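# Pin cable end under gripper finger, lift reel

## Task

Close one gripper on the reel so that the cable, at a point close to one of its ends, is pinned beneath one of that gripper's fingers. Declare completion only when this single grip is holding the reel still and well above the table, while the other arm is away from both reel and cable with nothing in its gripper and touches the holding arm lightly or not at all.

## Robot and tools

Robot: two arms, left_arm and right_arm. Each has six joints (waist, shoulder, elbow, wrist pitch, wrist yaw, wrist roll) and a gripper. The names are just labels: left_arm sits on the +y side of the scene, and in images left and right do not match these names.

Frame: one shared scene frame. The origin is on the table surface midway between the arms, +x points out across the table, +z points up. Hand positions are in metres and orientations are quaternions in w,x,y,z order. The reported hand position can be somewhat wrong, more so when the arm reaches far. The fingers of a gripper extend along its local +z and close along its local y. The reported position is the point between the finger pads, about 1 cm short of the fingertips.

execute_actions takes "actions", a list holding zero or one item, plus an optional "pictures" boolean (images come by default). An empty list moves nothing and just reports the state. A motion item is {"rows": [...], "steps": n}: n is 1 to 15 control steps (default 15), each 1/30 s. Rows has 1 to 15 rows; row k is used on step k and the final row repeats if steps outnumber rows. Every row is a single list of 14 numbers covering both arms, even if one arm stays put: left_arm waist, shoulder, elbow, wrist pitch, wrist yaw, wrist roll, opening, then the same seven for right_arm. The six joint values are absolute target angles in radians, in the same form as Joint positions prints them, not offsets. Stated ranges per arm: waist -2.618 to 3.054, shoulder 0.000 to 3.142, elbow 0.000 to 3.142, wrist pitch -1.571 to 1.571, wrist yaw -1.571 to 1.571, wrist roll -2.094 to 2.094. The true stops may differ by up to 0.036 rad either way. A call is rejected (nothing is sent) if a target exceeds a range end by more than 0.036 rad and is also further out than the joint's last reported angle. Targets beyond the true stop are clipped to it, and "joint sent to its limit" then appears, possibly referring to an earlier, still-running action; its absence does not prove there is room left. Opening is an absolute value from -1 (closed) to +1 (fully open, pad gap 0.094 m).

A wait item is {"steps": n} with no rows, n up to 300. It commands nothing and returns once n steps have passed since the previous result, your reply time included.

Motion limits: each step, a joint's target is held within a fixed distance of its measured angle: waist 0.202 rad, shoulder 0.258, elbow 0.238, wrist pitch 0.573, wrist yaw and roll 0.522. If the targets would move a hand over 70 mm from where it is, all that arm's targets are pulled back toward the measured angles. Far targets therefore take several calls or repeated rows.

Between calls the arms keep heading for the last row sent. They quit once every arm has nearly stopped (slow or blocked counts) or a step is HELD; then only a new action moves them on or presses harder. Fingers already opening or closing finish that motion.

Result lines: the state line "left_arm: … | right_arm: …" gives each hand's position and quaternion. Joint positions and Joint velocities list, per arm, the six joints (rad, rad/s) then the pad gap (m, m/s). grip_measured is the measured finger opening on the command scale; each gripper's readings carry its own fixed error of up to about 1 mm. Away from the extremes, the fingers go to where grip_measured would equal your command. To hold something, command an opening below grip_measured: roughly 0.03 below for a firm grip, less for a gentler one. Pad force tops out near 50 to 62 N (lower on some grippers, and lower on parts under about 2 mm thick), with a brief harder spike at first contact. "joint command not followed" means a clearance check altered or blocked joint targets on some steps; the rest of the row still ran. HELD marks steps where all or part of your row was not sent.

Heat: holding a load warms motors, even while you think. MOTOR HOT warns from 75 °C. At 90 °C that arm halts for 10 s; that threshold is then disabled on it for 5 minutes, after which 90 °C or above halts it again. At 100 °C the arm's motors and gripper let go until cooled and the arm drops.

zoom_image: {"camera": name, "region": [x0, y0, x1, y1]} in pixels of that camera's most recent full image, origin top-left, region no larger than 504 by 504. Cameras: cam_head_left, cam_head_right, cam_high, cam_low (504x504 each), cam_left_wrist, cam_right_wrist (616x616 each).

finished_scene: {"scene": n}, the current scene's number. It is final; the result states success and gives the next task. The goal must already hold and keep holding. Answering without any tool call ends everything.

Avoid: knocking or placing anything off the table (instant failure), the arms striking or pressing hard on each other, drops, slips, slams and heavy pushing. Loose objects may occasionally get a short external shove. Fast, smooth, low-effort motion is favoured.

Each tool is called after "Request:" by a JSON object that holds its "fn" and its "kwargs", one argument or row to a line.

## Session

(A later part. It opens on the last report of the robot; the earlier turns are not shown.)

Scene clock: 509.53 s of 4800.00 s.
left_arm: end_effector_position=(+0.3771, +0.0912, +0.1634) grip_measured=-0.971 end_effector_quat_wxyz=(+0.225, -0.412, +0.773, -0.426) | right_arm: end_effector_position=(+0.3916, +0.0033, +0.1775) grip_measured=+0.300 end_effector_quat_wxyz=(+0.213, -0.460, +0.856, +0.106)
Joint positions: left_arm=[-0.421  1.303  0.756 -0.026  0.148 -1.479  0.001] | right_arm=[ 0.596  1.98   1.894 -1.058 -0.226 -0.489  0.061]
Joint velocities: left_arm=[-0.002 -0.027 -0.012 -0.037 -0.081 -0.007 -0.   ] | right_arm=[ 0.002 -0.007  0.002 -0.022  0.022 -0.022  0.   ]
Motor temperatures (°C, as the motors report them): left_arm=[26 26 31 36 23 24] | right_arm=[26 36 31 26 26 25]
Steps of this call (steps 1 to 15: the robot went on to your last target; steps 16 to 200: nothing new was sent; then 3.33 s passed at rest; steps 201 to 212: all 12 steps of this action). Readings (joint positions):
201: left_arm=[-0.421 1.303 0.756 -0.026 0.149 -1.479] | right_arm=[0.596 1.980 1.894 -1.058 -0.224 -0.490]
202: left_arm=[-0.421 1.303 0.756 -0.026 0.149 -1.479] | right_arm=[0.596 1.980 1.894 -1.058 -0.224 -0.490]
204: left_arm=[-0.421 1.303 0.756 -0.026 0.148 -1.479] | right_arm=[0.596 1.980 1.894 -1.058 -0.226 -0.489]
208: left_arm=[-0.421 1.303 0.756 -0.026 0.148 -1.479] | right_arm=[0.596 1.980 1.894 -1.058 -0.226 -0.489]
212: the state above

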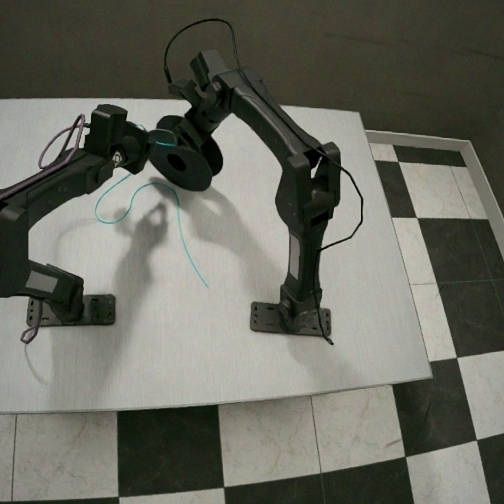

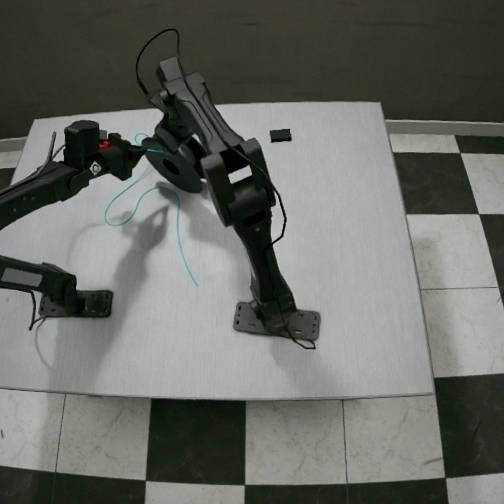

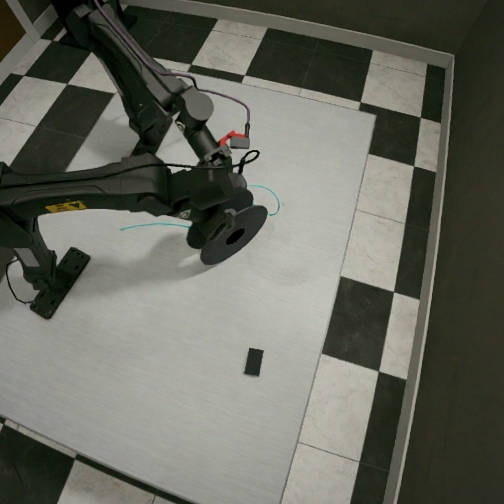

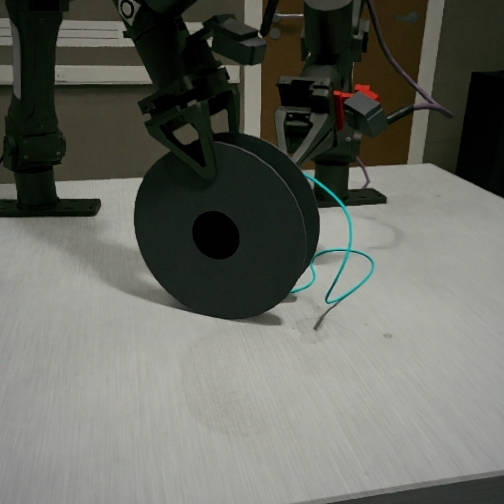

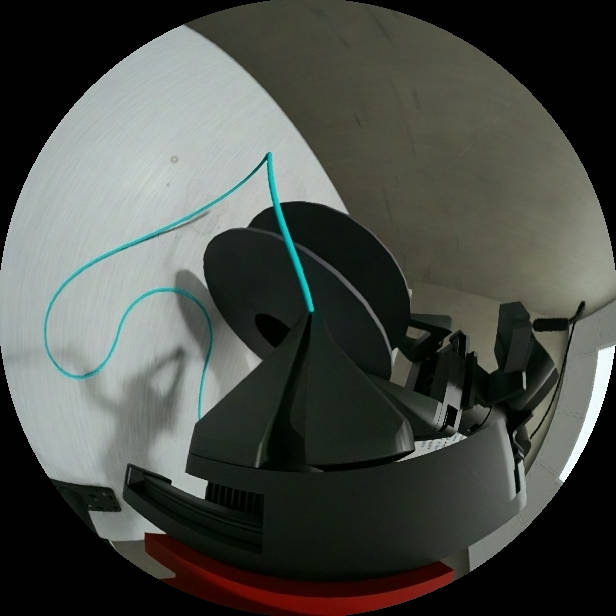

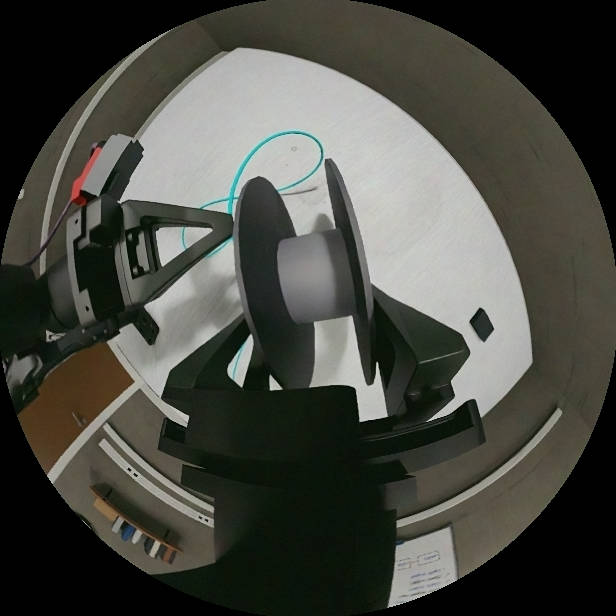

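Request:
{"fn": "execute_actions", "kwargs": {
  "actions": [
    {"rows": [[-0.428,1.308,0.741,0,0.138,-1.480,-0.985, 0.592,1.991,1.880,-1.07,-0.235,-0.485,0.27],[-0.428,1.308,0.741,0,0.138,-1.480,-0.985, 0.592,1.991,1.880,-1.07,-0.235,-0.485,0.265],[-0.428,1.308,0.741,0,0.138,-1.480,-0.985, 0.592,1.991,1.880,-1.07,-0.235,-0.485,0.26],[-0.428,1.308,0.741,0,0.138,-1.480,-0.97, 0.592,1.991,1.880,-1.07,-0.235,-0.485,0.26],[-0.428,1.308,0.741,0,0.138,-1.480,-0.95, 0.592,1.991,1.880,-1.07,-0.235,-0.485,0.26],[-0.428,1.308,0.741,0,0.138,-1.480,-0.92, 0.592,1.991,1.880,-1.07,-0.235,-0.485,0.26],[-0.428,1.308,0.741,0,0.138,-1.480,-0.88, 0.592,1.991,1.880,-1.07,-0.235,-0.485,0.26],[-0.428,1.308,0.741,0,0.138,-1.480,-0.84, 0.592,1.991,1.880,-1.07,-0.235,-0.485,0.26],[-0.428,1.308,0.741,0,0.138,-1.480,-0.80, 0.592,1.991,1.880,-1.07,-0.235,-0.485,0.26],[-0.428,1.308,0.741,0,0.138,-1.480,-0.76, 0.592,1.991,1.880,-1.07,-0.235,-0.485,0.26],[-0.428,1.308,0.741,0,0.138,-1.480,-0.72, 0.592,1.991,1.880,-1.07,-0.235,-0.485,0.26],[-0.428,1.308,0.741,0,0.138,-1.480,-0.70, 0.592,1.991,1.880,-1.07,-0.235,-0.485,0.26]], "steps": 15}
  ]
}}

Request:
{"fn": "zoom_image", "kwargs": {
  "camera": "cam_head_left",
  "region": [135, 110, 215, 190]
}}

Scene clock: 522.23 s of 4800.00 s.
left_arm: end_effector_position=(+0.3772, +0.0913, +0.1633) grip_measured=-0.703 end_effector_quat_wxyz=(+0.225, -0.412, +0.773, -0.426) | right_arm: end_effector_position=(+0.3915, +0.0035, +0.1776) grip_measured=+0.300 end_effector_quat_wxyz=(+0.213, -0.459, +0.856, +0.107)
Joint positions: left_arm=[-0.421  1.303  0.756 -0.026  0.148 -1.479  0.014] | right_arm=[ 0.596  1.98   1.894 -1.058 -0.228 -0.488  0.061]
Joint velocities: left_arm=[-0.002 -0.017  0.007  0.081  0.007 -0.037 -0.001] | right_arm=[-0.042 -0.007  0.022 -0.051 -0.007 -0.051 -0.001]
Motor temperatures (°C, as the motors report them): left_arm=[26 26 31 36 23 24] | right_arm=[26 36 31 26 26 25]
Steps of this call (steps 1 to 15: the robot went on to your last target; steps 16 to 200: nothing new was sent; then 5.53 s passed at rest; steps 201 to 215: all 15 steps of this action). Readings (joint positions):
201: left_arm=[-0.421 1.303 0.756 -0.026 0.148 -1.479] | right_arm=[0.596 1.980 1.894 -1.058 -0.226 -0.489]
202: left_arm=[-0.421 1.303 0.756 -0.026 0.148 -1.479] | right_arm=[0.596 1.980 1.894 -1.058 -0.226 -0.489]
204: left_arm=[-0.421 1.303 0.756 -0.026 0.148 -1.479] | right_arm=[0.596 1.980 1.894 -1.058 -0.226 -0.489]
208: left_arm=[-0.421 1.303 0.756 -0.026 0.148 -1.479] | right_arm=[0.596 1.980 1.894 -1.058 -0.226 -0.489]
215: the state above

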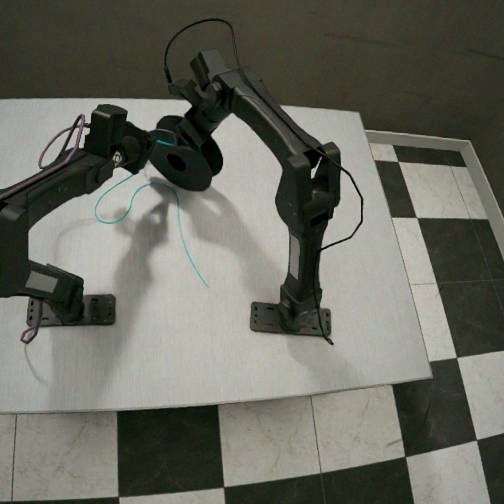

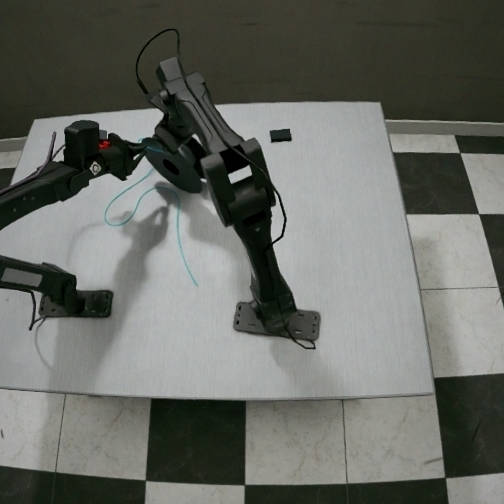

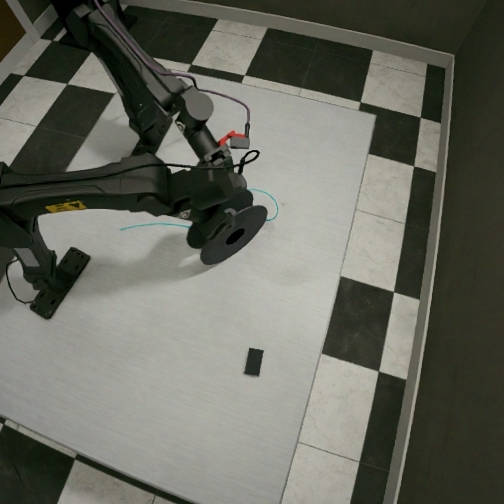

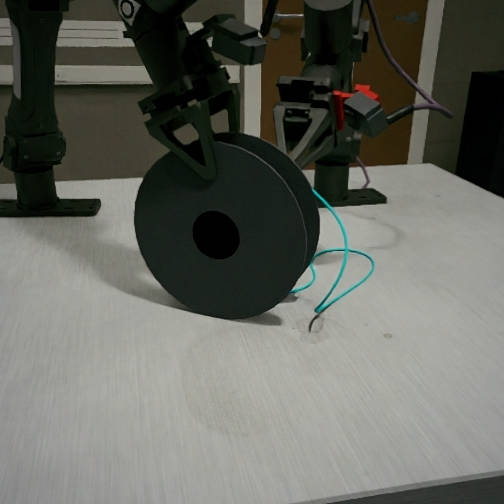

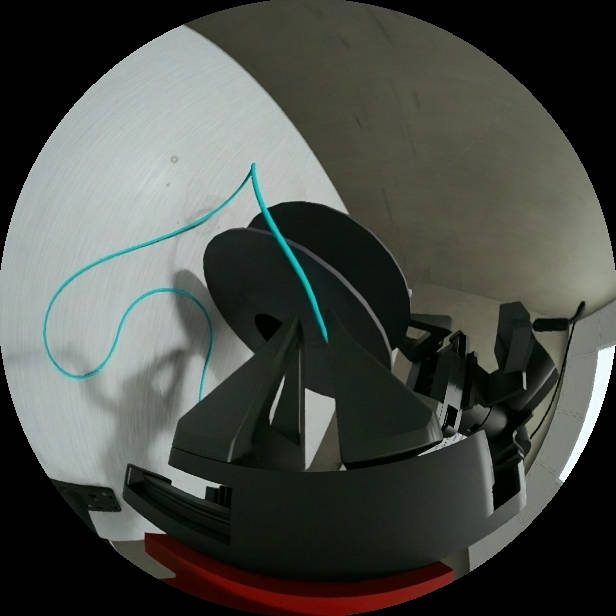

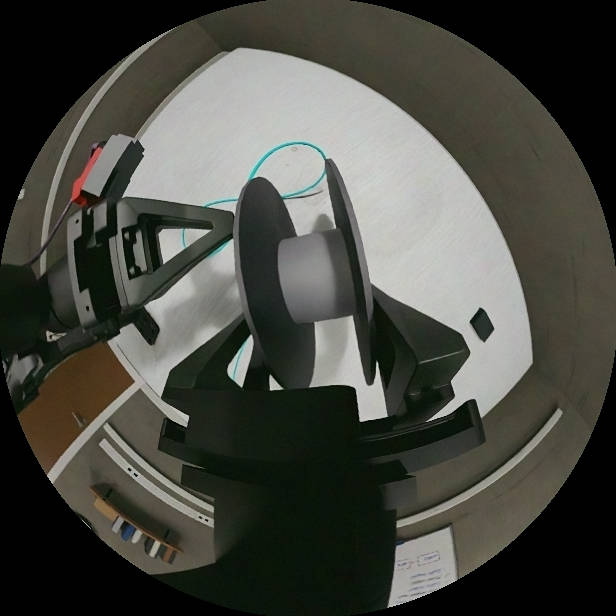

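Region (135, 110, 215, 190) of cam_head_left's 504x504 image, scaled by 6.300, with more detail than that image has.

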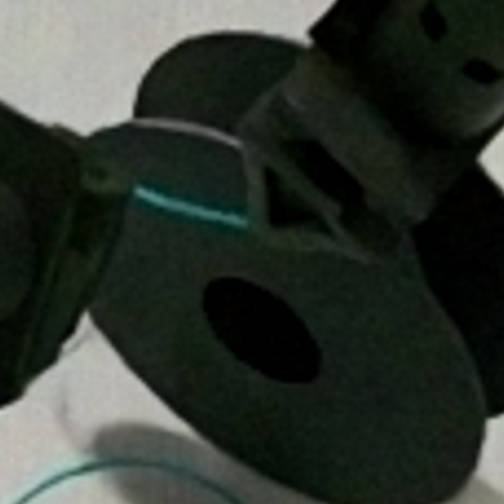

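Request:
{"fn": "execute_actions", "kwargs": {
  "actions": [
    {"rows": [
[-0.425,1.2836,0.7342,0,0.138,-1.480,-0.70, 0.592,1.991,1.880,-1.07,-0.235,-0.485,0.26],
[-0.425,1.2794,0.7316,0,0.138,-1.480,-0.70, 0.592,1.991,1.880,-1.07,-0.235,-0.485,0.26],
[-0.425,1.2725,0.7274,0,0.138,-1.480,-0.70, 0.592,1.991,1.880,-1.07,-0.235,-0.485,0.26],
[-0.425,1.2628,0.7216,0,0.138,-1.480,-0.70, 0.592,1.991,1.880,-1.07,-0.235,-0.485,0.26],
[-0.425,1.2506,0.7142,0,0.138,-1.480,-0.70, 0.592,1.991,1.880,-1.07,-0.235,-0.485,0.26],
[-0.425,1.2358,0.7052,0,0.138,-1.480,-0.70, 0.592,1.989,1.883,-1.07,-0.235,-0.485,0.26],
[-0.425,1.2186,0.6948,0,0.138,-1.480,-0.70, 0.592,1.987,1.886,-1.07,-0.235,-0.485,0.26],
[-0.425,1.1990,0.6829,0,0.138,-1.480,-0.70, 0.592,1.985,1.889,-1.07,-0.235,-0.485,0.26],
[-0.425,1.1774,0.6699,0,0.138,-1.480,-0.70, 0.592,1.983,1.892,-1.07,-0.235,-0.485,0.26],
[-0.4236,1.1537,0.6555,0,0.138,-1.480,-0.70, 0.592,1.980,1.896,-1.07,-0.235,-0.485,0.26],
[-0.4195,1.1283,0.6401,0,0.138,-1.480,-0.70, 0.592,1.977,1.900,-1.07,-0.235,-0.485,0.26],
[-0.4127,1.1013,0.6238,0,0.138,-1.480,-0.70, 0.592,1.974,1.904,-1.07,-0.235,-0.485,0.26],
[-0.4031,1.0728,0.6065,0,0.138,-1.480,-0.70, 0.592,1.971,1.908,-1.07,-0.235,-0.485,0.26],
[-0.3911,1.0432,0.5886,0,0.138,-1.480,-0.70, 0.592,1.968,1.912,-1.07,-0.235,-0.485,0.26],
[-0.3764,1.0126,0.5701,0,0.138,-1.480,-0.70, 0.592,1.965,1.915,-1.07,-0.235,-0.485,0.26]
], "steps": 15}
  ],
  "pictures": false
}}

Request:
{"fn": "execute_actions", "kwargs": {
  "actions": [
    {"rows": [
[-0.3595,0.9813,0.5511,0,0.138,-1.480,-0.70, 0.592,1.9645,1.9153,-1.0706,-0.235,-0.485,0.26],
[-0.3402,0.9495,0.5319,0,0.138,-1.480,-0.70, 0.592,1.9629,1.9164,-1.0724,-0.235,-0.485,0.26],
[-0.3189,0.9175,0.5125,0,0.138,-1.480,-0.70, 0.592,1.9603,1.9181,-1.0753,-0.235,-0.485,0.26],
[-0.2955,0.8855,0.4931,0,0.138,-1.480,-0.70, 0.592,1.9566,1.9205,-1.0794,-0.235,-0.485,0.26],
[-0.2704,0.8537,0.4739,0,0.138,-1.480,-0.70, 0.592,1.9519,1.9236,-1.0846,-0.235,-0.485,0.26],
[-0.2438,0.8224,0.4549,0,0.138,-1.480,-0.70, 0.592,1.9462,1.9273,-1.0910,-0.235,-0.485,0.26],
[-0.2157,0.7918,0.4364,0,0.138,-1.480,-0.70, 0.592,1.9396,1.9317,-1.0984,-0.235,-0.485,0.26],
[-0.1865,0.7622,0.4185,0,0.138,-1.480,-0.70, 0.592,1.9319,1.9367,-1.1069,-0.235,-0.485,0.26],
[-0.1563,0.7338,0.4013,0,0.138,-1.480,-0.70, 0.592,1.9235,1.9422,-1.1163,-0.235,-0.485,0.26],
[-0.1254,0.7067,0.3849,0,0.138,-1.480,-0.70, 0.592,1.9141,1.9483,-1.1267,-0.235,-0.485,0.26],
[-0.0941,0.6813,0.3695,0,0.138,-1.480,-0.70, 0.592,1.9040,1.9550,-1.1380,-0.235,-0.485,0.26],
[-0.0625,0.6576,0.3551,0,0.138,-1.480,-0.70, 0.592,1.8931,1.9621,-1.1502,-0.235,-0.485,0.26],
[-0.0309,0.6360,0.3421,0,0.138,-1.480,-0.70, 0.592,1.8814,1.9698,-1.1632,-0.235,-0.485,0.26],
[0.0004,0.6164,0.3302,0,0.138,-1.480,-0.70, 0.592,1.8691,1.9778,-1.1769,-0.235,-0.485,0.26],
[0.0313,0.5992,0.3198,0,0.138,-1.480,-0.70, 0.592,1.8563,1.9863,-1.1913,-0.235,-0.485,0.26]
], "steps": 15}
  ],
  "pictures": false
}}

Request:
{"fn": "execute_actions", "kwargs": {
  "actions": [
    {"rows": [
[0.0615,0.5844,0.3108,0,0.138,-1.480,-0.70, 0.592,1.8429,1.9950,-1.2062,-0.235,-0.485,0.26],
[0.0907,0.5722,0.3034,0,0.138,-1.480,-0.70, 0.592,1.8290,2.0041,-1.2217,-0.235,-0.485,0.26],
[0.1188,0.5625,0.2976,0,0.138,-1.480,-0.70, 0.592,1.8147,2.0135,-1.2376,-0.235,-0.485,0.26],
[0.1454,0.5556,0.2934,0,0.138,-1.480,-0.70, 0.592,1.8001,2.0230,-1.2538,-0.235,-0.485,0.26],
[0.1705,0.5514,0.2908,0,0.138,-1.480,-0.70, 0.592,1.7853,2.0328,-1.2704,-0.235,-0.485,0.26],
[0.1939,0.55,0.29,0,0.138,-1.480,-0.70, 0.592,1.7703,2.0426,-1.2871,-0.235,-0.485,0.26],
[0.2152,0.55,0.29,0,0.138,-1.480,-0.70, 0.592,1.7551,2.0525,-1.3041,-0.235,-0.485,0.26],
[0.2345,0.55,0.29,0,0.138,-1.480,-0.70, 0.592,1.7399,2.0625,-1.3209,-0.235,-0.485,0.26],
[0.2514,0.55,0.29,0,0.138,-1.480,-0.70, 0.592,1.7247,2.0724,-1.3379,-0.235,-0.485,0.26],
[0.2661,0.55,0.29,0,0.138,-1.480,-0.70, 0.592,1.7097,2.0822,-1.3546,-0.235,-0.485,0.26],
[0.2781,0.55,0.29,0,0.138,-1.480,-0.70, 0.592,1.6949,2.0920,-1.3712,-0.235,-0.485,0.26],
[0.2877,0.55,0.29,0,0.138,-1.480,-0.70, 0.592,1.6803,2.1015,-1.3874,-0.235,-0.485,0.26],
[0.2945,0.55,0.29,0,0.138,-1.480,-0.70, 0.592,1.6660,2.1109,-1.4033,-0.235,-0.485,0.26],
[0.2986,0.55,0.29,0,0.138,-1.480,-0.70, 0.592,1.6521,2.1200,-1.4188,-0.235,-0.485,0.26],
[0.30,0.55,0.29,0,0.138,-1.480,-0.70, 0.592,1.6388,2.1288,-1.4338,-0.235,-0.485,0.26]
], "steps": 15}
  ],
  "pictures": false
}}

Request:
{"fn": "execute_actions", "kwargs": {
  "actions": [
    {"rows": [
[0.30,0.55,0.29,0,0.138,-1.480,-0.70, 0.592,1.6259,2.1372,-1.4481,-0.235,-0.485,0.26],
[0.30,0.55,0.29,0,0.138,-1.480,-0.70, 0.592,1.6136,2.1452,-1.4618,-0.235,-0.485,0.26],
[0.30,0.55,0.29,0,0.138,-1.480,-0.70, 0.592,1.6019,2.1529,-1.4748,-0.235,-0.485,0.26],
[0.30,0.55,0.29,0,0.138,-1.480,-0.70, 0.592,1.5910,2.1600,-1.4870,-0.235,-0.485,0.26],
[0.30,0.55,0.29,0,0.138,-1.480,-0.70, 0.592,1.5809,2.1667,-1.4983,-0.235,-0.485,0.26],
[0.30,0.55,0.29,0,0.138,-1.480,-0.70, 0.592,1.5715,2.1728,-1.5087,-0.235,-0.485,0.26],
[0.30,0.55,0.29,0,0.138,-1.480,-0.70, 0.592,1.5631,2.1783,-1.5181,-0.235,-0.485,0.26],
[0.30,0.55,0.29,0,0.138,-1.480,-0.70, 0.592,1.5554,2.1833,-1.5266,-0.235,-0.485,0.26],
[0.30,0.55,0.29,0,0.138,-1.480,-0.70, 0.592,1.5488,2.1877,-1.5340,-0.235,-0.485,0.26],
[0.30,0.55,0.29,0,0.138,-1.480,-0.70, 0.592,1.5431,2.1914,-1.5404,-0.235,-0.485,0.26],
[0.30,0.55,0.29,0,0.138,-1.480,-0.70, 0.592,1.5384,2.1945,-1.5456,-0.235,-0.485,0.26],
[0.30,0.55,0.29,0,0.138,-1.480,-0.70, 0.592,1.5347,2.1969,-1.5497,-0.235,-0.485,0.26],
[0.30,0.55,0.29,0,0.138,-1.480,-0.70, 0.592,1.5321,2.1986,-1.5526,-0.235,-0.485,0.26],
[0.30,0.55,0.29,0,0.138,-1.480,-0.70, 0.592,1.5305,2.1997,-1.5544,-0.235,-0.485,0.26],
[0.30,0.55,0.29,0,0.138,-1.480,-0.70, 0.592,1.53,2.20,-1.555,-0.235,-0.485,0.26]
], "steps": 15}
  ]
}}

Scene clock: 599.73 s of 4800.00 s.
left_arm: end_effector_position=(+0.3455, +0.1109, +0.1772) grip_measured=-0.703 end_effector_quat_wxyz=(+0.249, -0.406, +0.755, -0.451) | right_arm: end_effector_position=(+0.3914, +0.0038, +0.1776) grip_measured=+0.299 end_effector_quat_wxyz=(+0.213, -0.459, +0.856, +0.107)
Joint positions: left_arm=[-0.407  1.09   0.616 -0.02   0.148 -1.48   0.014] | right_arm=[ 0.596  1.98   1.894 -1.058 -0.229 -0.487  0.061]
Joint velocities: left_arm=[ 0.286 -0.886 -0.481  0.037  0.007  0.022  0.   ] | right_arm=[-0.007  0.002 -0.007 -0.081 -0.066 -0.007  0.   ]
Motor temperatures (°C, as the motors report them): left_arm=[26 26 31 37 23 24] | right_arm=[26 37 31 26 26 25]
Steps of this call (steps 1 to 15: the robot went on to your last target; steps 16 to 200: nothing new was sent; then 70.33 s passed at rest; steps 201 to 215: all 15 steps of this action). Readings (joint positions):
201: left_arm=[-0.421 1.303 0.756 -0.026 0.148 -1.479] | right_arm=[0.596 1.980 1.894 -1.058 -0.229 -0.487]
202: left_arm=[-0.421 1.303 0.756 -0.026 0.148 -1.479] | right_arm=[0.596 1.980 1.894 -1.058 -0.229 -0.487]
204: left_arm=[-0.421 1.301 0.751 -0.022 0.148 -1.479] | right_arm=[0.596 1.980 1.894 -1.058 -0.229 -0.487]
208: left_arm=[-0.421 1.263 0.714 -0.021 0.148 -1.479] | right_arm=[0.596 1.980 1.894 -1.058 -0.229 -0.487]
215: the state above

Scene clock: 600.23 s of 4800.00 s.
left_arm: end_effector_position=(+0.3201, +0.2443, +0.1871) grip_measured=-0.703 end_effector_quat_wxyz=(+0.388, -0.506, +0.631, -0.442) | right_arm: end_effector_position=(+0.3758, -0.0040, +0.2069) grip_measured=+0.289 end_effector_quat_wxyz=(+0.215, -0.459, +0.855, +0.107)
Joint positions: left_arm=[-0.027  0.654  0.354 -0.017  0.143 -1.48   0.014] | right_arm=[ 0.596  1.923  1.931 -1.146 -0.228 -0.487  0.061]
Joint velocities: left_arm=[ 0.891 -0.574 -0.344  0.007 -0.037 -0.022 -0.001] | right_arm=[-0.007 -0.344  0.227 -0.359  0.037 -0.037  0.   ]
Motor temperatures (°C, as the motors report them): left_arm=[26 26 31 37 23 24] | right_arm=[26 37 31 26 26 25]
Steps of this call (steps 1 to 15: all 15 steps of this action). Readings (joint positions):
1: left_arm=[-0.394 1.060 0.599 -0.019 0.148 -1.480] | right_arm=[0.596 1.980 1.895 -1.058 -0.229 -0.487]
2: left_arm=[-0.379 1.028 0.581 -0.018 0.148 -1.480] | right_arm=[0.596 1.980 1.896 -1.059 -0.229 -0.487]
4: left_arm=[-0.340 0.964 0.543 -0.018 0.148 -1.480] | right_arm=[0.596 1.980 1.897 -1.062 -0.229 -0.487]
8: left_arm=[-0.241 0.837 0.466 -0.017 0.146 -1.480] | right_arm=[0.596 1.975 1.900 -1.074 -0.231 -0.487]
15: the state above

Scene clock: 600.73 s of 4800.00 s.
left_arm: end_effector_position=(+0.3060, +0.3354, +0.1839) grip_measured=-0.703 end_effector_quat_wxyz=(-0.463, +0.593, -0.538, +0.381) | right_arm: end_effector_position=(+0.3159, -0.0327, +0.3274) grip_measured=+0.289 end_effector_quat_wxyz=(+0.292, -0.458, +0.833, +0.103)
Joint positions: left_arm=[ 0.288  0.575  0.303 -0.017  0.14  -1.48   0.014] | right_arm=[ 0.596  1.691  2.083 -1.37  -0.228 -0.487  0.061]
Joint velocities: left_arm=[ 0.139  0.012 -0.012 -0.022 -0.051 -0.081  0.   ] | right_arm=[-0.017 -0.403  0.271 -0.491  0.095 -0.007 -0.001]
Motor temperatures (°C, as the motors report them): left_arm=[26 26 31 37 23 24] | right_arm=[26 37 31 26 26 25]
Steps of this call (steps 1 to 15: all 15 steps of this action). Readings (joint positions):
1: left_arm=[0.004 0.635 0.342 -0.017 0.142 -1.480] | right_arm=[0.596 1.910 1.940 -1.159 -0.228 -0.487]
2: left_arm=[0.034 0.619 0.331 -0.017 0.142 -1.480] | right_arm=[0.596 1.896 1.949 -1.172 -0.228 -0.487]
4: left_arm=[0.093 0.594 0.316 -0.017 0.141 -1.480] | right_arm=[0.596 1.865 1.970 -1.198 -0.228 -0.487]
8: left_arm=[0.193 0.575 0.303 -0.017 0.140 -1.480] | right_arm=[0.596 1.799 2.013 -1.256 -0.228 -0.487]
15: the state above

Scene clock: 601.23 s of 4800.00 s.
left_arm: end_effector_position=(+0.3057, +0.3369, +0.1839) grip_measured=-0.703 end_effector_quat_wxyz=(-0.464, +0.594, -0.537, +0.380) | right_arm: end_effector_position=(+0.2571, -0.0609, +0.3767) grip_measured=+0.289 end_effector_quat_wxyz=(+0.313, -0.457, +0.827, +0.102)
Joint positions: left_arm=[ 0.293  0.575  0.303 -0.017  0.14  -1.48   0.014] | right_arm=[ 0.596  1.555  2.17  -1.55  -0.228 -0.487  0.061]
Joint velocities: left_arm=[ 0.002 -0.002 -0.012  0.022 -0.022 -0.007  0.   ] | right_arm=[-0.002 -0.051  0.037 -0.168 -0.051 -0.007 -0.   ]
Motor temperatures (°C, as the motors report them): left_arm=[26 26 31 38 23 24] | right_arm=[26 37 31 26 26 25]
Steps of this call (steps 1 to 15: all 15 steps of this action). Readings (joint positions):
1: left_arm=[0.291 0.575 0.303 -0.017 0.140 -1.480] | right_arm=[0.596 1.677 2.092 -1.386 -0.228 -0.487]
2: left_arm=[0.293 0.575 0.303 -0.017 0.140 -1.480] | right_arm=[0.596 1.664 2.100 -1.403 -0.228 -0.487]
4: left_arm=[0.293 0.575 0.303 -0.017 0.140 -1.480] | right_arm=[0.596 1.639 2.116 -1.434 -0.228 -0.487]
8: left_arm=[0.293 0.575 0.303 -0.017 0.140 -1.480] | right_arm=[0.596 1.596 2.144 -1.488 -0.228 -0.487]
15: the state above

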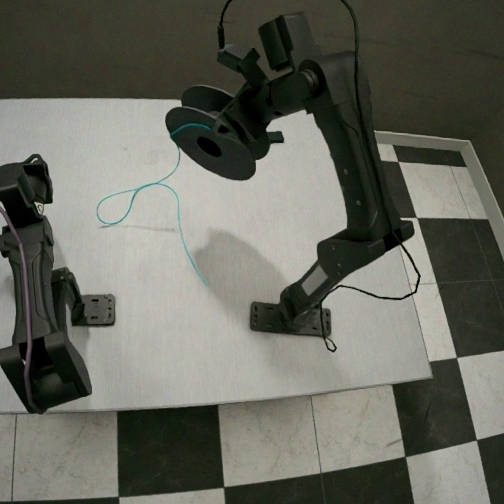

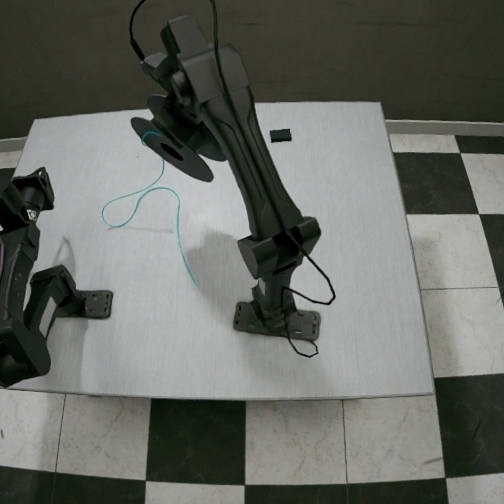

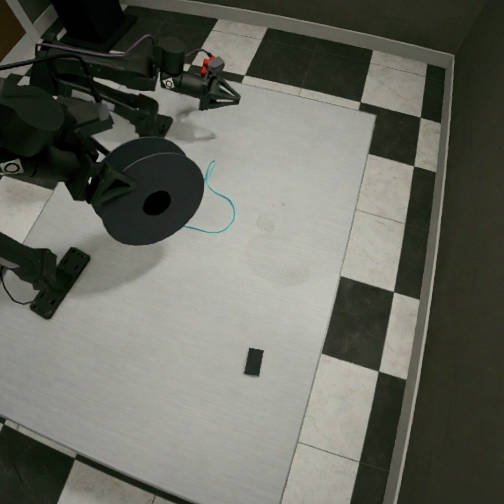

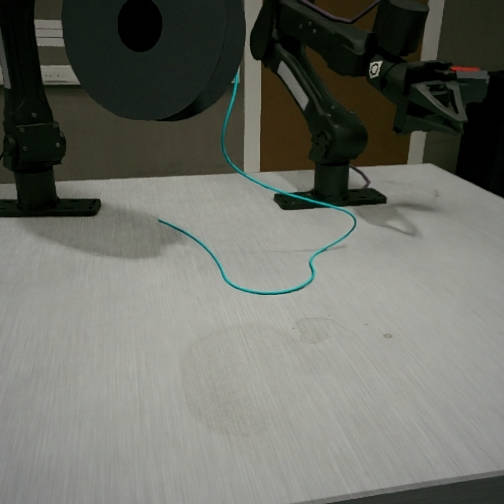

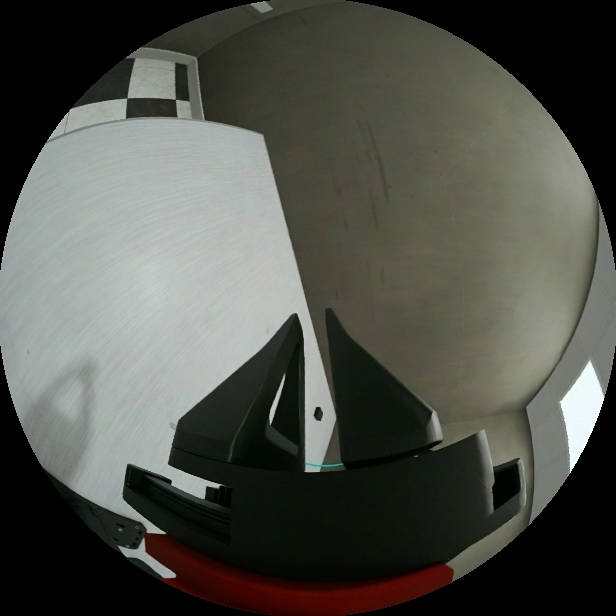

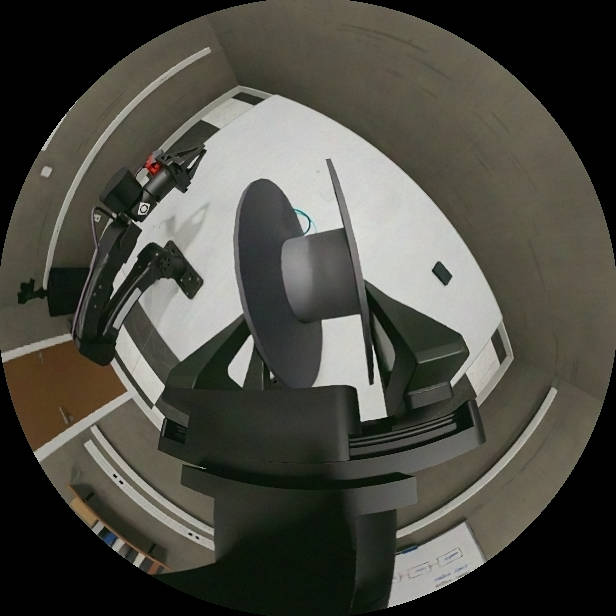

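Request:
{"fn": "execute_actions", "kwargs": {
  "actions": [
    {"steps": 45}
  ]
}}

Request:
{"fn": "zoom_image", "kwargs": {
  "camera": "cam_head_left",
  "region": [160, 80, 270, 190]
}}

Scene clock: 604.93 s of 4800.00 s.
left_arm: end_effector_position=(+0.3057, +0.3369, +0.1839) grip_measured=-0.703 end_effector_quat_wxyz=(-0.464, +0.594, -0.537, +0.380) | right_arm: end_effector_position=(+0.2533, -0.0628, +0.3749) grip_measured=+0.289 end_effector_quat_wxyz=(+0.305, -0.457, +0.829, +0.102)
Joint positions: left_arm=[ 0.293  0.575  0.303 -0.017  0.14  -1.48   0.014] | right_arm=[ 0.596  1.553  2.171 -1.569 -0.228 -0.487  0.061]
Joint velocities: left_arm=[-0.002 -0.022  0.002 -0.037 -0.037  0.022  0.001] | right_arm=[-0.007  0.007  0.007  0.007 -0.081 -0.022  0.001]
Motor temperatures (°C, as the motors report them): left_arm=[26 26 31 38 23 24] | right_arm=[26 37 31 26 26 25]
Steps of this call (steps 1 to 30: the robot went on to your last target; steps 31 to 111: nothing new was sent). Readings (joint positions):
1: left_arm=[0.293 0.575 0.303 -0.017 0.140 -1.480] | right_arm=[0.596 1.554 2.171 -1.555 -0.228 -0.487]
2: left_arm=[0.293 0.575 0.303 -0.017 0.140 -1.480] | right_arm=[0.596 1.553 2.171 -1.558 -0.228 -0.487]
4: left_arm=[0.293 0.575 0.303 -0.017 0.140 -1.480] | right_arm=[0.596 1.553 2.171 -1.563 -0.228 -0.487]
8: left_arm=[0.293 0.575 0.303 -0.017 0.140 -1.480] | right_arm=[0.596 1.553 2.171 -1.568 -0.228 -0.487]
111: the state above
All arms were judged still, so your last target was given up. Only a new action makes them travel on or press farther. Fingers that are still opening or closing keep moving.

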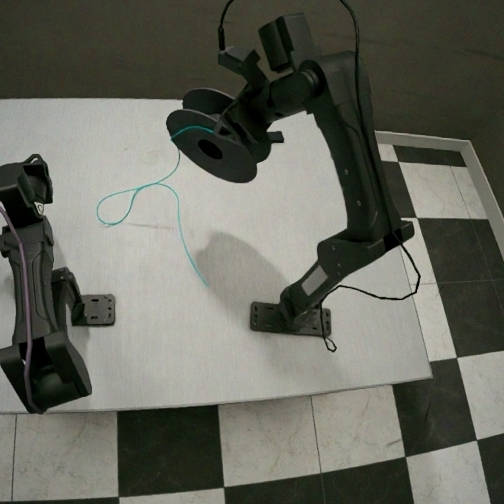

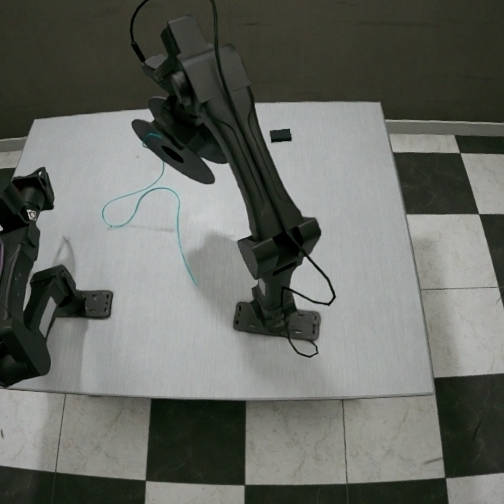

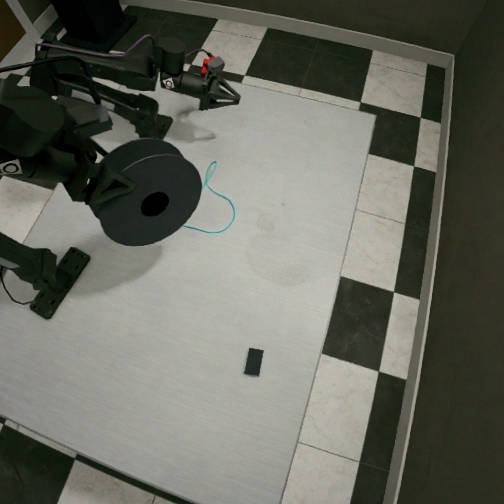

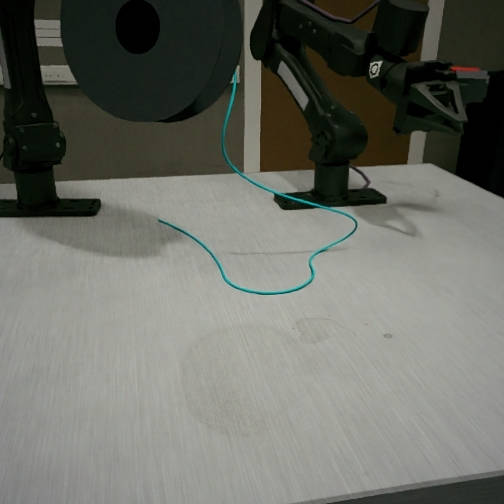

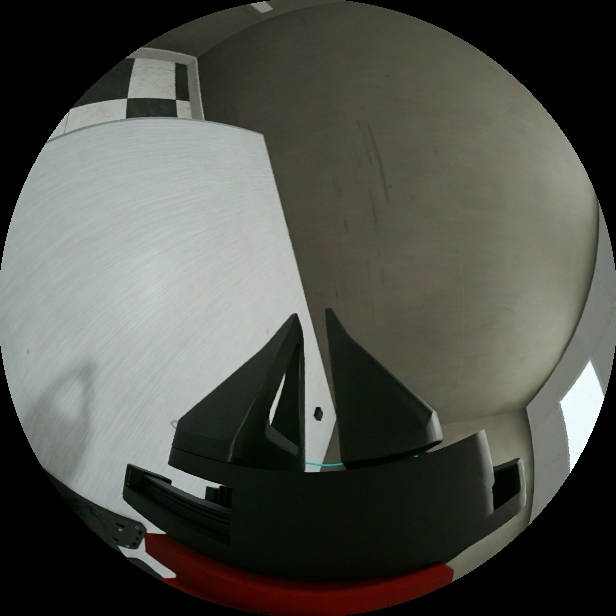

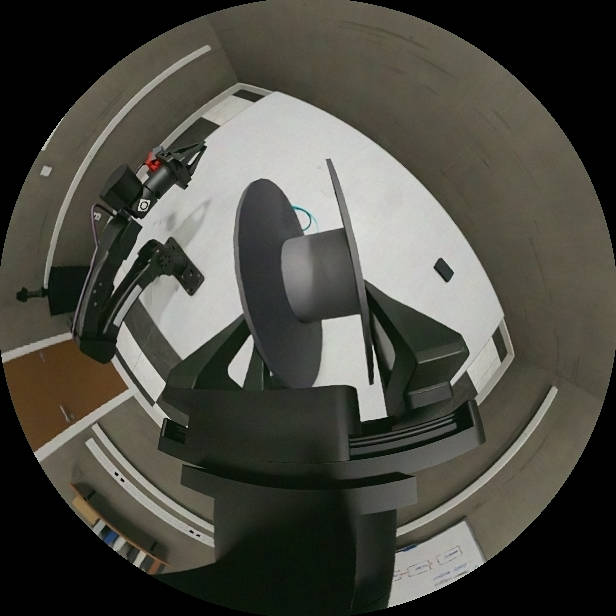

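Region (160, 80, 270, 190) of cam_head_left's 504x504 image, scaled by 4.582, with more detail than that image has.

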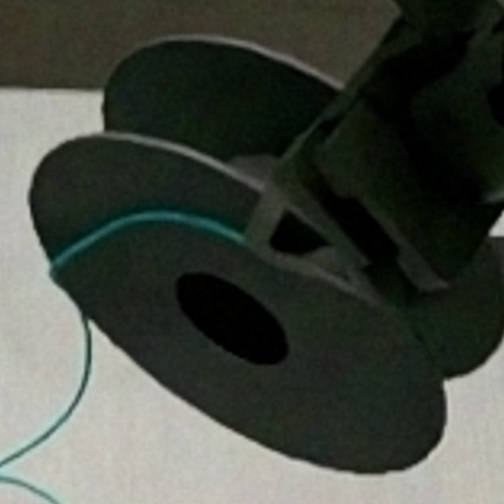

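Request:
{"fn": "execute_actions", "kwargs": {
  "actions": [
    {"rows": [
[0.30,0.55,0.29,0,0.138,-1.480,-0.70, 0.592,1.53,2.201,-1.555,-0.235,-0.485,0.255],
[0.30,0.55,0.29,0,0.138,-1.480,-0.70, 0.592,1.53,2.203,-1.555,-0.235,-0.485,0.255],
[0.30,0.55,0.29,0,0.138,-1.480,-0.70, 0.592,1.53,2.206,-1.555,-0.235,-0.485,0.255],
[0.30,0.55,0.29,0,0.138,-1.480,-0.70, 0.592,1.53,2.210,-1.555,-0.235,-0.485,0.255],
[0.30,0.55,0.29,0,0.138,-1.480,-0.70, 0.592,1.53,2.216,-1.555,-0.235,-0.485,0.255],
[0.30,0.55,0.29,0,0.138,-1.480,-0.70, 0.592,1.53,2.222,-1.555,-0.235,-0.485,0.255],
[0.30,0.55,0.29,0,0.138,-1.480,-0.70, 0.592,1.53,2.229,-1.555,-0.235,-0.485,0.255],
[0.30,0.55,0.29,0,0.138,-1.480,-0.70, 0.592,1.53,2.2375,-1.555,-0.235,-0.485,0.255],
[0.30,0.55,0.29,0,0.138,-1.480,-0.70, 0.592,1.53,2.246,-1.555,-0.235,-0.485,0.255],
[0.30,0.55,0.29,0,0.138,-1.480,-0.70, 0.592,1.53,2.256,-1.555,-0.235,-0.485,0.255],
[0.30,0.55,0.29,0,0.138,-1.480,-0.70, 0.592,1.53,2.265,-1.555,-0.235,-0.485,0.255],
[0.30,0.55,0.29,0,0.138,-1.480,-0.70, 0.592,1.53,2.275,-1.555,-0.235,-0.485,0.255],
[0.30,0.55,0.29,0,0.138,-1.480,-0.70, 0.592,1.53,2.285,-1.555,-0.235,-0.485,0.255],
[0.30,0.55,0.29,0,0.138,-1.480,-0.70, 0.592,1.53,2.294,-1.555,-0.235,-0.485,0.255],
[0.30,0.55,0.29,0,0.138,-1.480,-0.70, 0.592,1.53,2.304,-1.555,-0.235,-0.485,0.255]
], "steps": 15}
  ],
  "pictures": false
}}

Request:
{"fn": "execute_actions", "kwargs": {
  "actions": [
    {"rows": [
[0.30,0.55,0.29,0,0.138,-1.480,-0.70, 0.592,1.53,2.3125,-1.555,-0.235,-0.485,0.255],
[0.30,0.55,0.29,0,0.138,-1.480,-0.70, 0.592,1.53,2.321,-1.555,-0.235,-0.485,0.255],
[0.30,0.55,0.29,0,0.138,-1.480,-0.70, 0.592,1.53,2.328,-1.555,-0.235,-0.485,0.255],
[0.30,0.55,0.29,0,0.138,-1.480,-0.70, 0.592,1.53,2.334,-1.555,-0.235,-0.485,0.255],
[0.30,0.55,0.29,0,0.138,-1.480,-0.70, 0.592,1.53,2.340,-1.555,-0.235,-0.485,0.255],
[0.30,0.55,0.29,0,0.138,-1.480,-0.70, 0.592,1.53,2.344,-1.555,-0.235,-0.485,0.255],
[0.30,0.55,0.29,0,0.138,-1.480,-0.70, 0.592,1.53,2.347,-1.555,-0.235,-0.485,0.255],
[0.30,0.55,0.29,0,0.138,-1.480,-0.70, 0.592,1.53,2.349,-1.555,-0.235,-0.485,0.255],
[0.30,0.55,0.29,0,0.138,-1.480,-0.70, 0.592,1.53,2.350,-1.555,-0.235,-0.485,0.255]
], "steps": 15}
  ],
  "pictures": false
}}

Request:
{"fn": "execute_actions", "kwargs": {
  "actions": [
    {"steps": 45}
  ]
}}

Scene clock: 620.03 s of 4800.00 s.
left_arm: end_effector_position=(+0.3057, +0.3369, +0.1839) grip_measured=-0.703 end_effector_quat_wxyz=(-0.464, +0.594, -0.537, +0.380) | right_arm: end_effector_position=(+0.2521, -0.0633, +0.3998) grip_measured=+0.289 end_effector_quat_wxyz=(+0.342, -0.455, +0.816, +0.100)
Joint positions: left_arm=[ 0.293  0.575  0.303 -0.017  0.14  -1.48   0.014] | right_arm=[ 0.596  1.553  2.255 -1.574 -0.228 -0.487  0.061]
Joint velocities: left_arm=[ 0.007 -0.007  0.012 -0.007 -0.022 -0.037 -0.001] | right_arm=[-0.002 -0.012  0.286 -0.022 -0.022 -0.037  0.   ]
Motor temperatures (°C, as the motors report them): left_arm=[26 25 31 38 23 24] | right_arm=[26 35 31 27 26 25]
Steps of this call (steps 1 to 180: nothing new was sent; then 8.60 s passed at rest; steps 181 to 195: all 15 steps of this action). Readings (joint positions):
181: left_arm=[0.293 0.575 0.303 -0.017 0.140 -1.480] | right_arm=[0.596 1.553 2.171 -1.569 -0.228 -0.487]
182: left_arm=[0.293 0.575 0.303 -0.017 0.140 -1.480] | right_arm=[0.596 1.553 2.171 -1.569 -0.228 -0.487]
184: left_arm=[0.293 0.575 0.303 -0.017 0.140 -1.480] | right_arm=[0.596 1.553 2.171 -1.569 -0.228 -0.487]
188: left_arm=[0.293 0.575 0.303 -0.017 0.140 -1.480] | right_arm=[0.596 1.553 2.188 -1.573 -0.228 -0.487]
195: the state above

Scene clock: 620.53 s of 4800.00 s.
left_arm: end_effector_position=(+0.3057, +0.3369, +0.1839) grip_measured=-0.703 end_effector_quat_wxyz=(-0.464, +0.594, -0.537, +0.380) | right_arm: end_effector_position=(+0.2503, -0.0642, +0.4190) grip_measured=+0.289 end_effector_quat_wxyz=(+0.371, -0.453, +0.805, +0.098)
Joint positions: left_arm=[ 0.293  0.575  0.303 -0.017  0.14  -1.48   0.014] | right_arm=[ 0.596  1.553  2.319 -1.575 -0.228 -0.487  0.061]
Joint velocities: left_arm=[-0.002  0.002 -0.017  0.022 -0.022  0.007 -0.001] | right_arm=[-0.022  0.017 -0.007 -0.022 -0.022 -0.007 -0.001]
Motor temperatures (°C, as the motors report them): left_arm=[26 25 31 38 23 24] | right_arm=[26 35 31 27 26 25]
Steps of this call (steps 1 to 15: all 15 steps of this action). Readings (joint positions):
1: left_arm=[0.293 0.575 0.303 -0.017 0.140 -1.480] | right_arm=[0.596 1.553 2.265 -1.574 -0.228 -0.487]
2: left_arm=[0.293 0.575 0.303 -0.017 0.140 -1.480] | right_arm=[0.596 1.553 2.274 -1.574 -0.228 -0.487]
4: left_arm=[0.293 0.575 0.303 -0.017 0.140 -1.480] | right_arm=[0.596 1.553 2.291 -1.574 -0.228 -0.487]
8: left_arm=[0.293 0.575 0.303 -0.017 0.140 -1.480] | right_arm=[0.596 1.553 2.314 -1.574 -0.228 -0.487]
15: the state above

Scene clock: 622.03 s of 4800.00 s.
left_arm: end_effector_position=(+0.3057, +0.3369, +0.1839) grip_measured=-0.703 end_effector_quat_wxyz=(-0.464, +0.594, -0.537, +0.380) | right_arm: end_effector_position=(+0.2503, -0.0642, +0.4190) grip_measured=+0.289 end_effector_quat_wxyz=(+0.371, -0.453, +0.805, +0.098)
Joint positions: left_arm=[ 0.293  0.575  0.303 -0.017  0.14  -1.48   0.014] | right_arm=[ 0.596  1.553  2.319 -1.575 -0.228 -0.487  0.061]
Joint velocities: left_arm=[-0.002 -0.027  0.007 -0.007  0.022 -0.051 -0.002] | right_arm=[ 0.007 -0.002 -0.002  0.007  0.007 -0.037 -0.001]
Motor temperatures (°C, as the motors report them): left_arm=[26 25 31 38 23 24] | right_arm=[26 35 31 28 26 25]
Steps of this call (steps 1 to 15: the robot went on to your last target; steps 16 to 45: nothing new was sent). Readings (joint positions):
1: left_arm=[0.293 0.575 0.303 -0.017 0.140 -1.480] | right_arm=[0.596 1.553 2.319 -1.575 -0.228 -0.487]
2: left_arm=[0.293 0.575 0.303 -0.017 0.140 -1.480] | right_arm=[0.596 1.553 2.319 -1.575 -0.228 -0.487]
4: left_arm=[0.293 0.575 0.303 -0.017 0.140 -1.480] | right_arm=[0.596 1.553 2.319 -1.575 -0.228 -0.487]
8: left_arm=[0.293 0.575 0.303 -0.017 0.140 -1.480] | right_arm=[0.596 1.553 2.319 -1.575 -0.228 -0.487]
45: the state above
All arms were judged still, so your last target was given up. Only a new action makes them travel on or press farther. Fingers that are still opening or closing keep moving.

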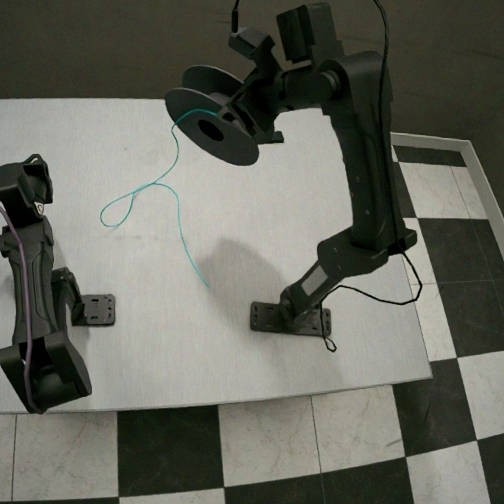

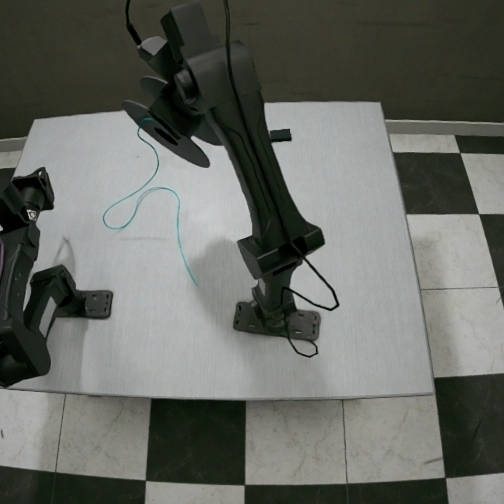

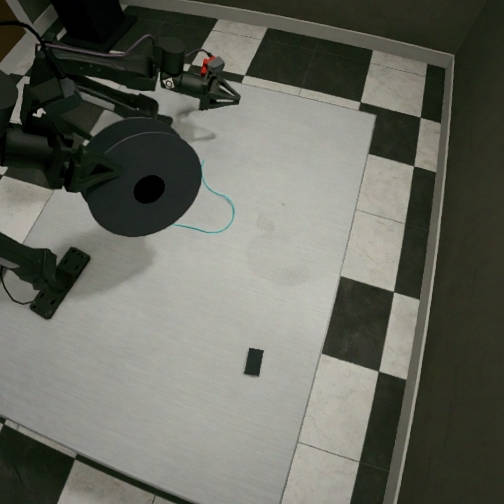

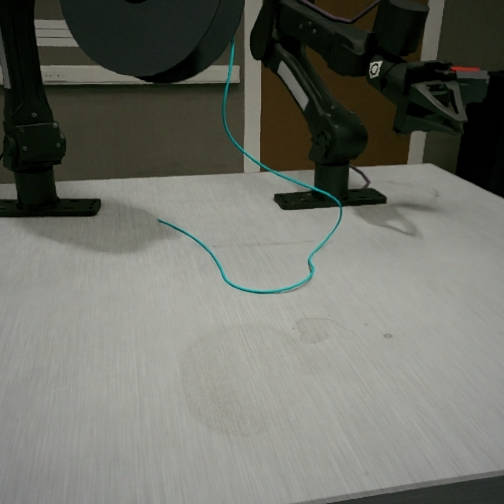

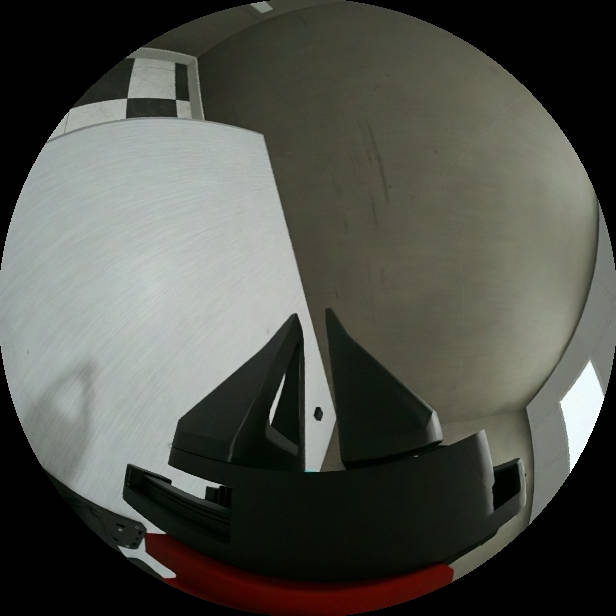

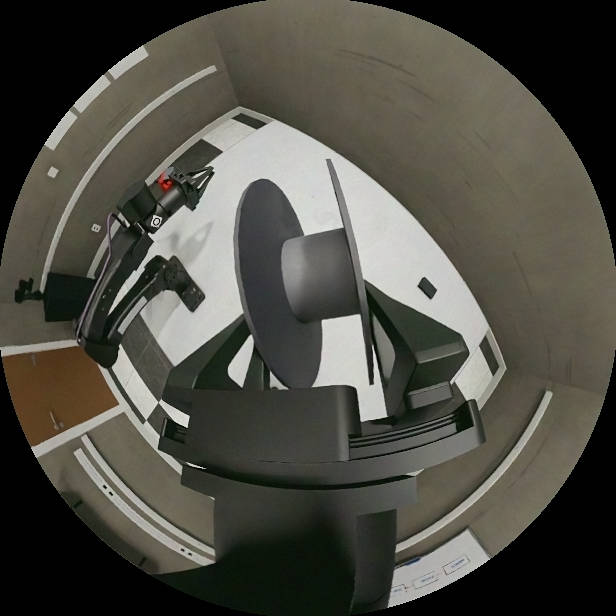

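Reel steady, cable trapped, left arm clear.

Request:
{"fn": "finished_scene", "kwargs": {
  "scene": 1
}}

The scene is finished: the task was done.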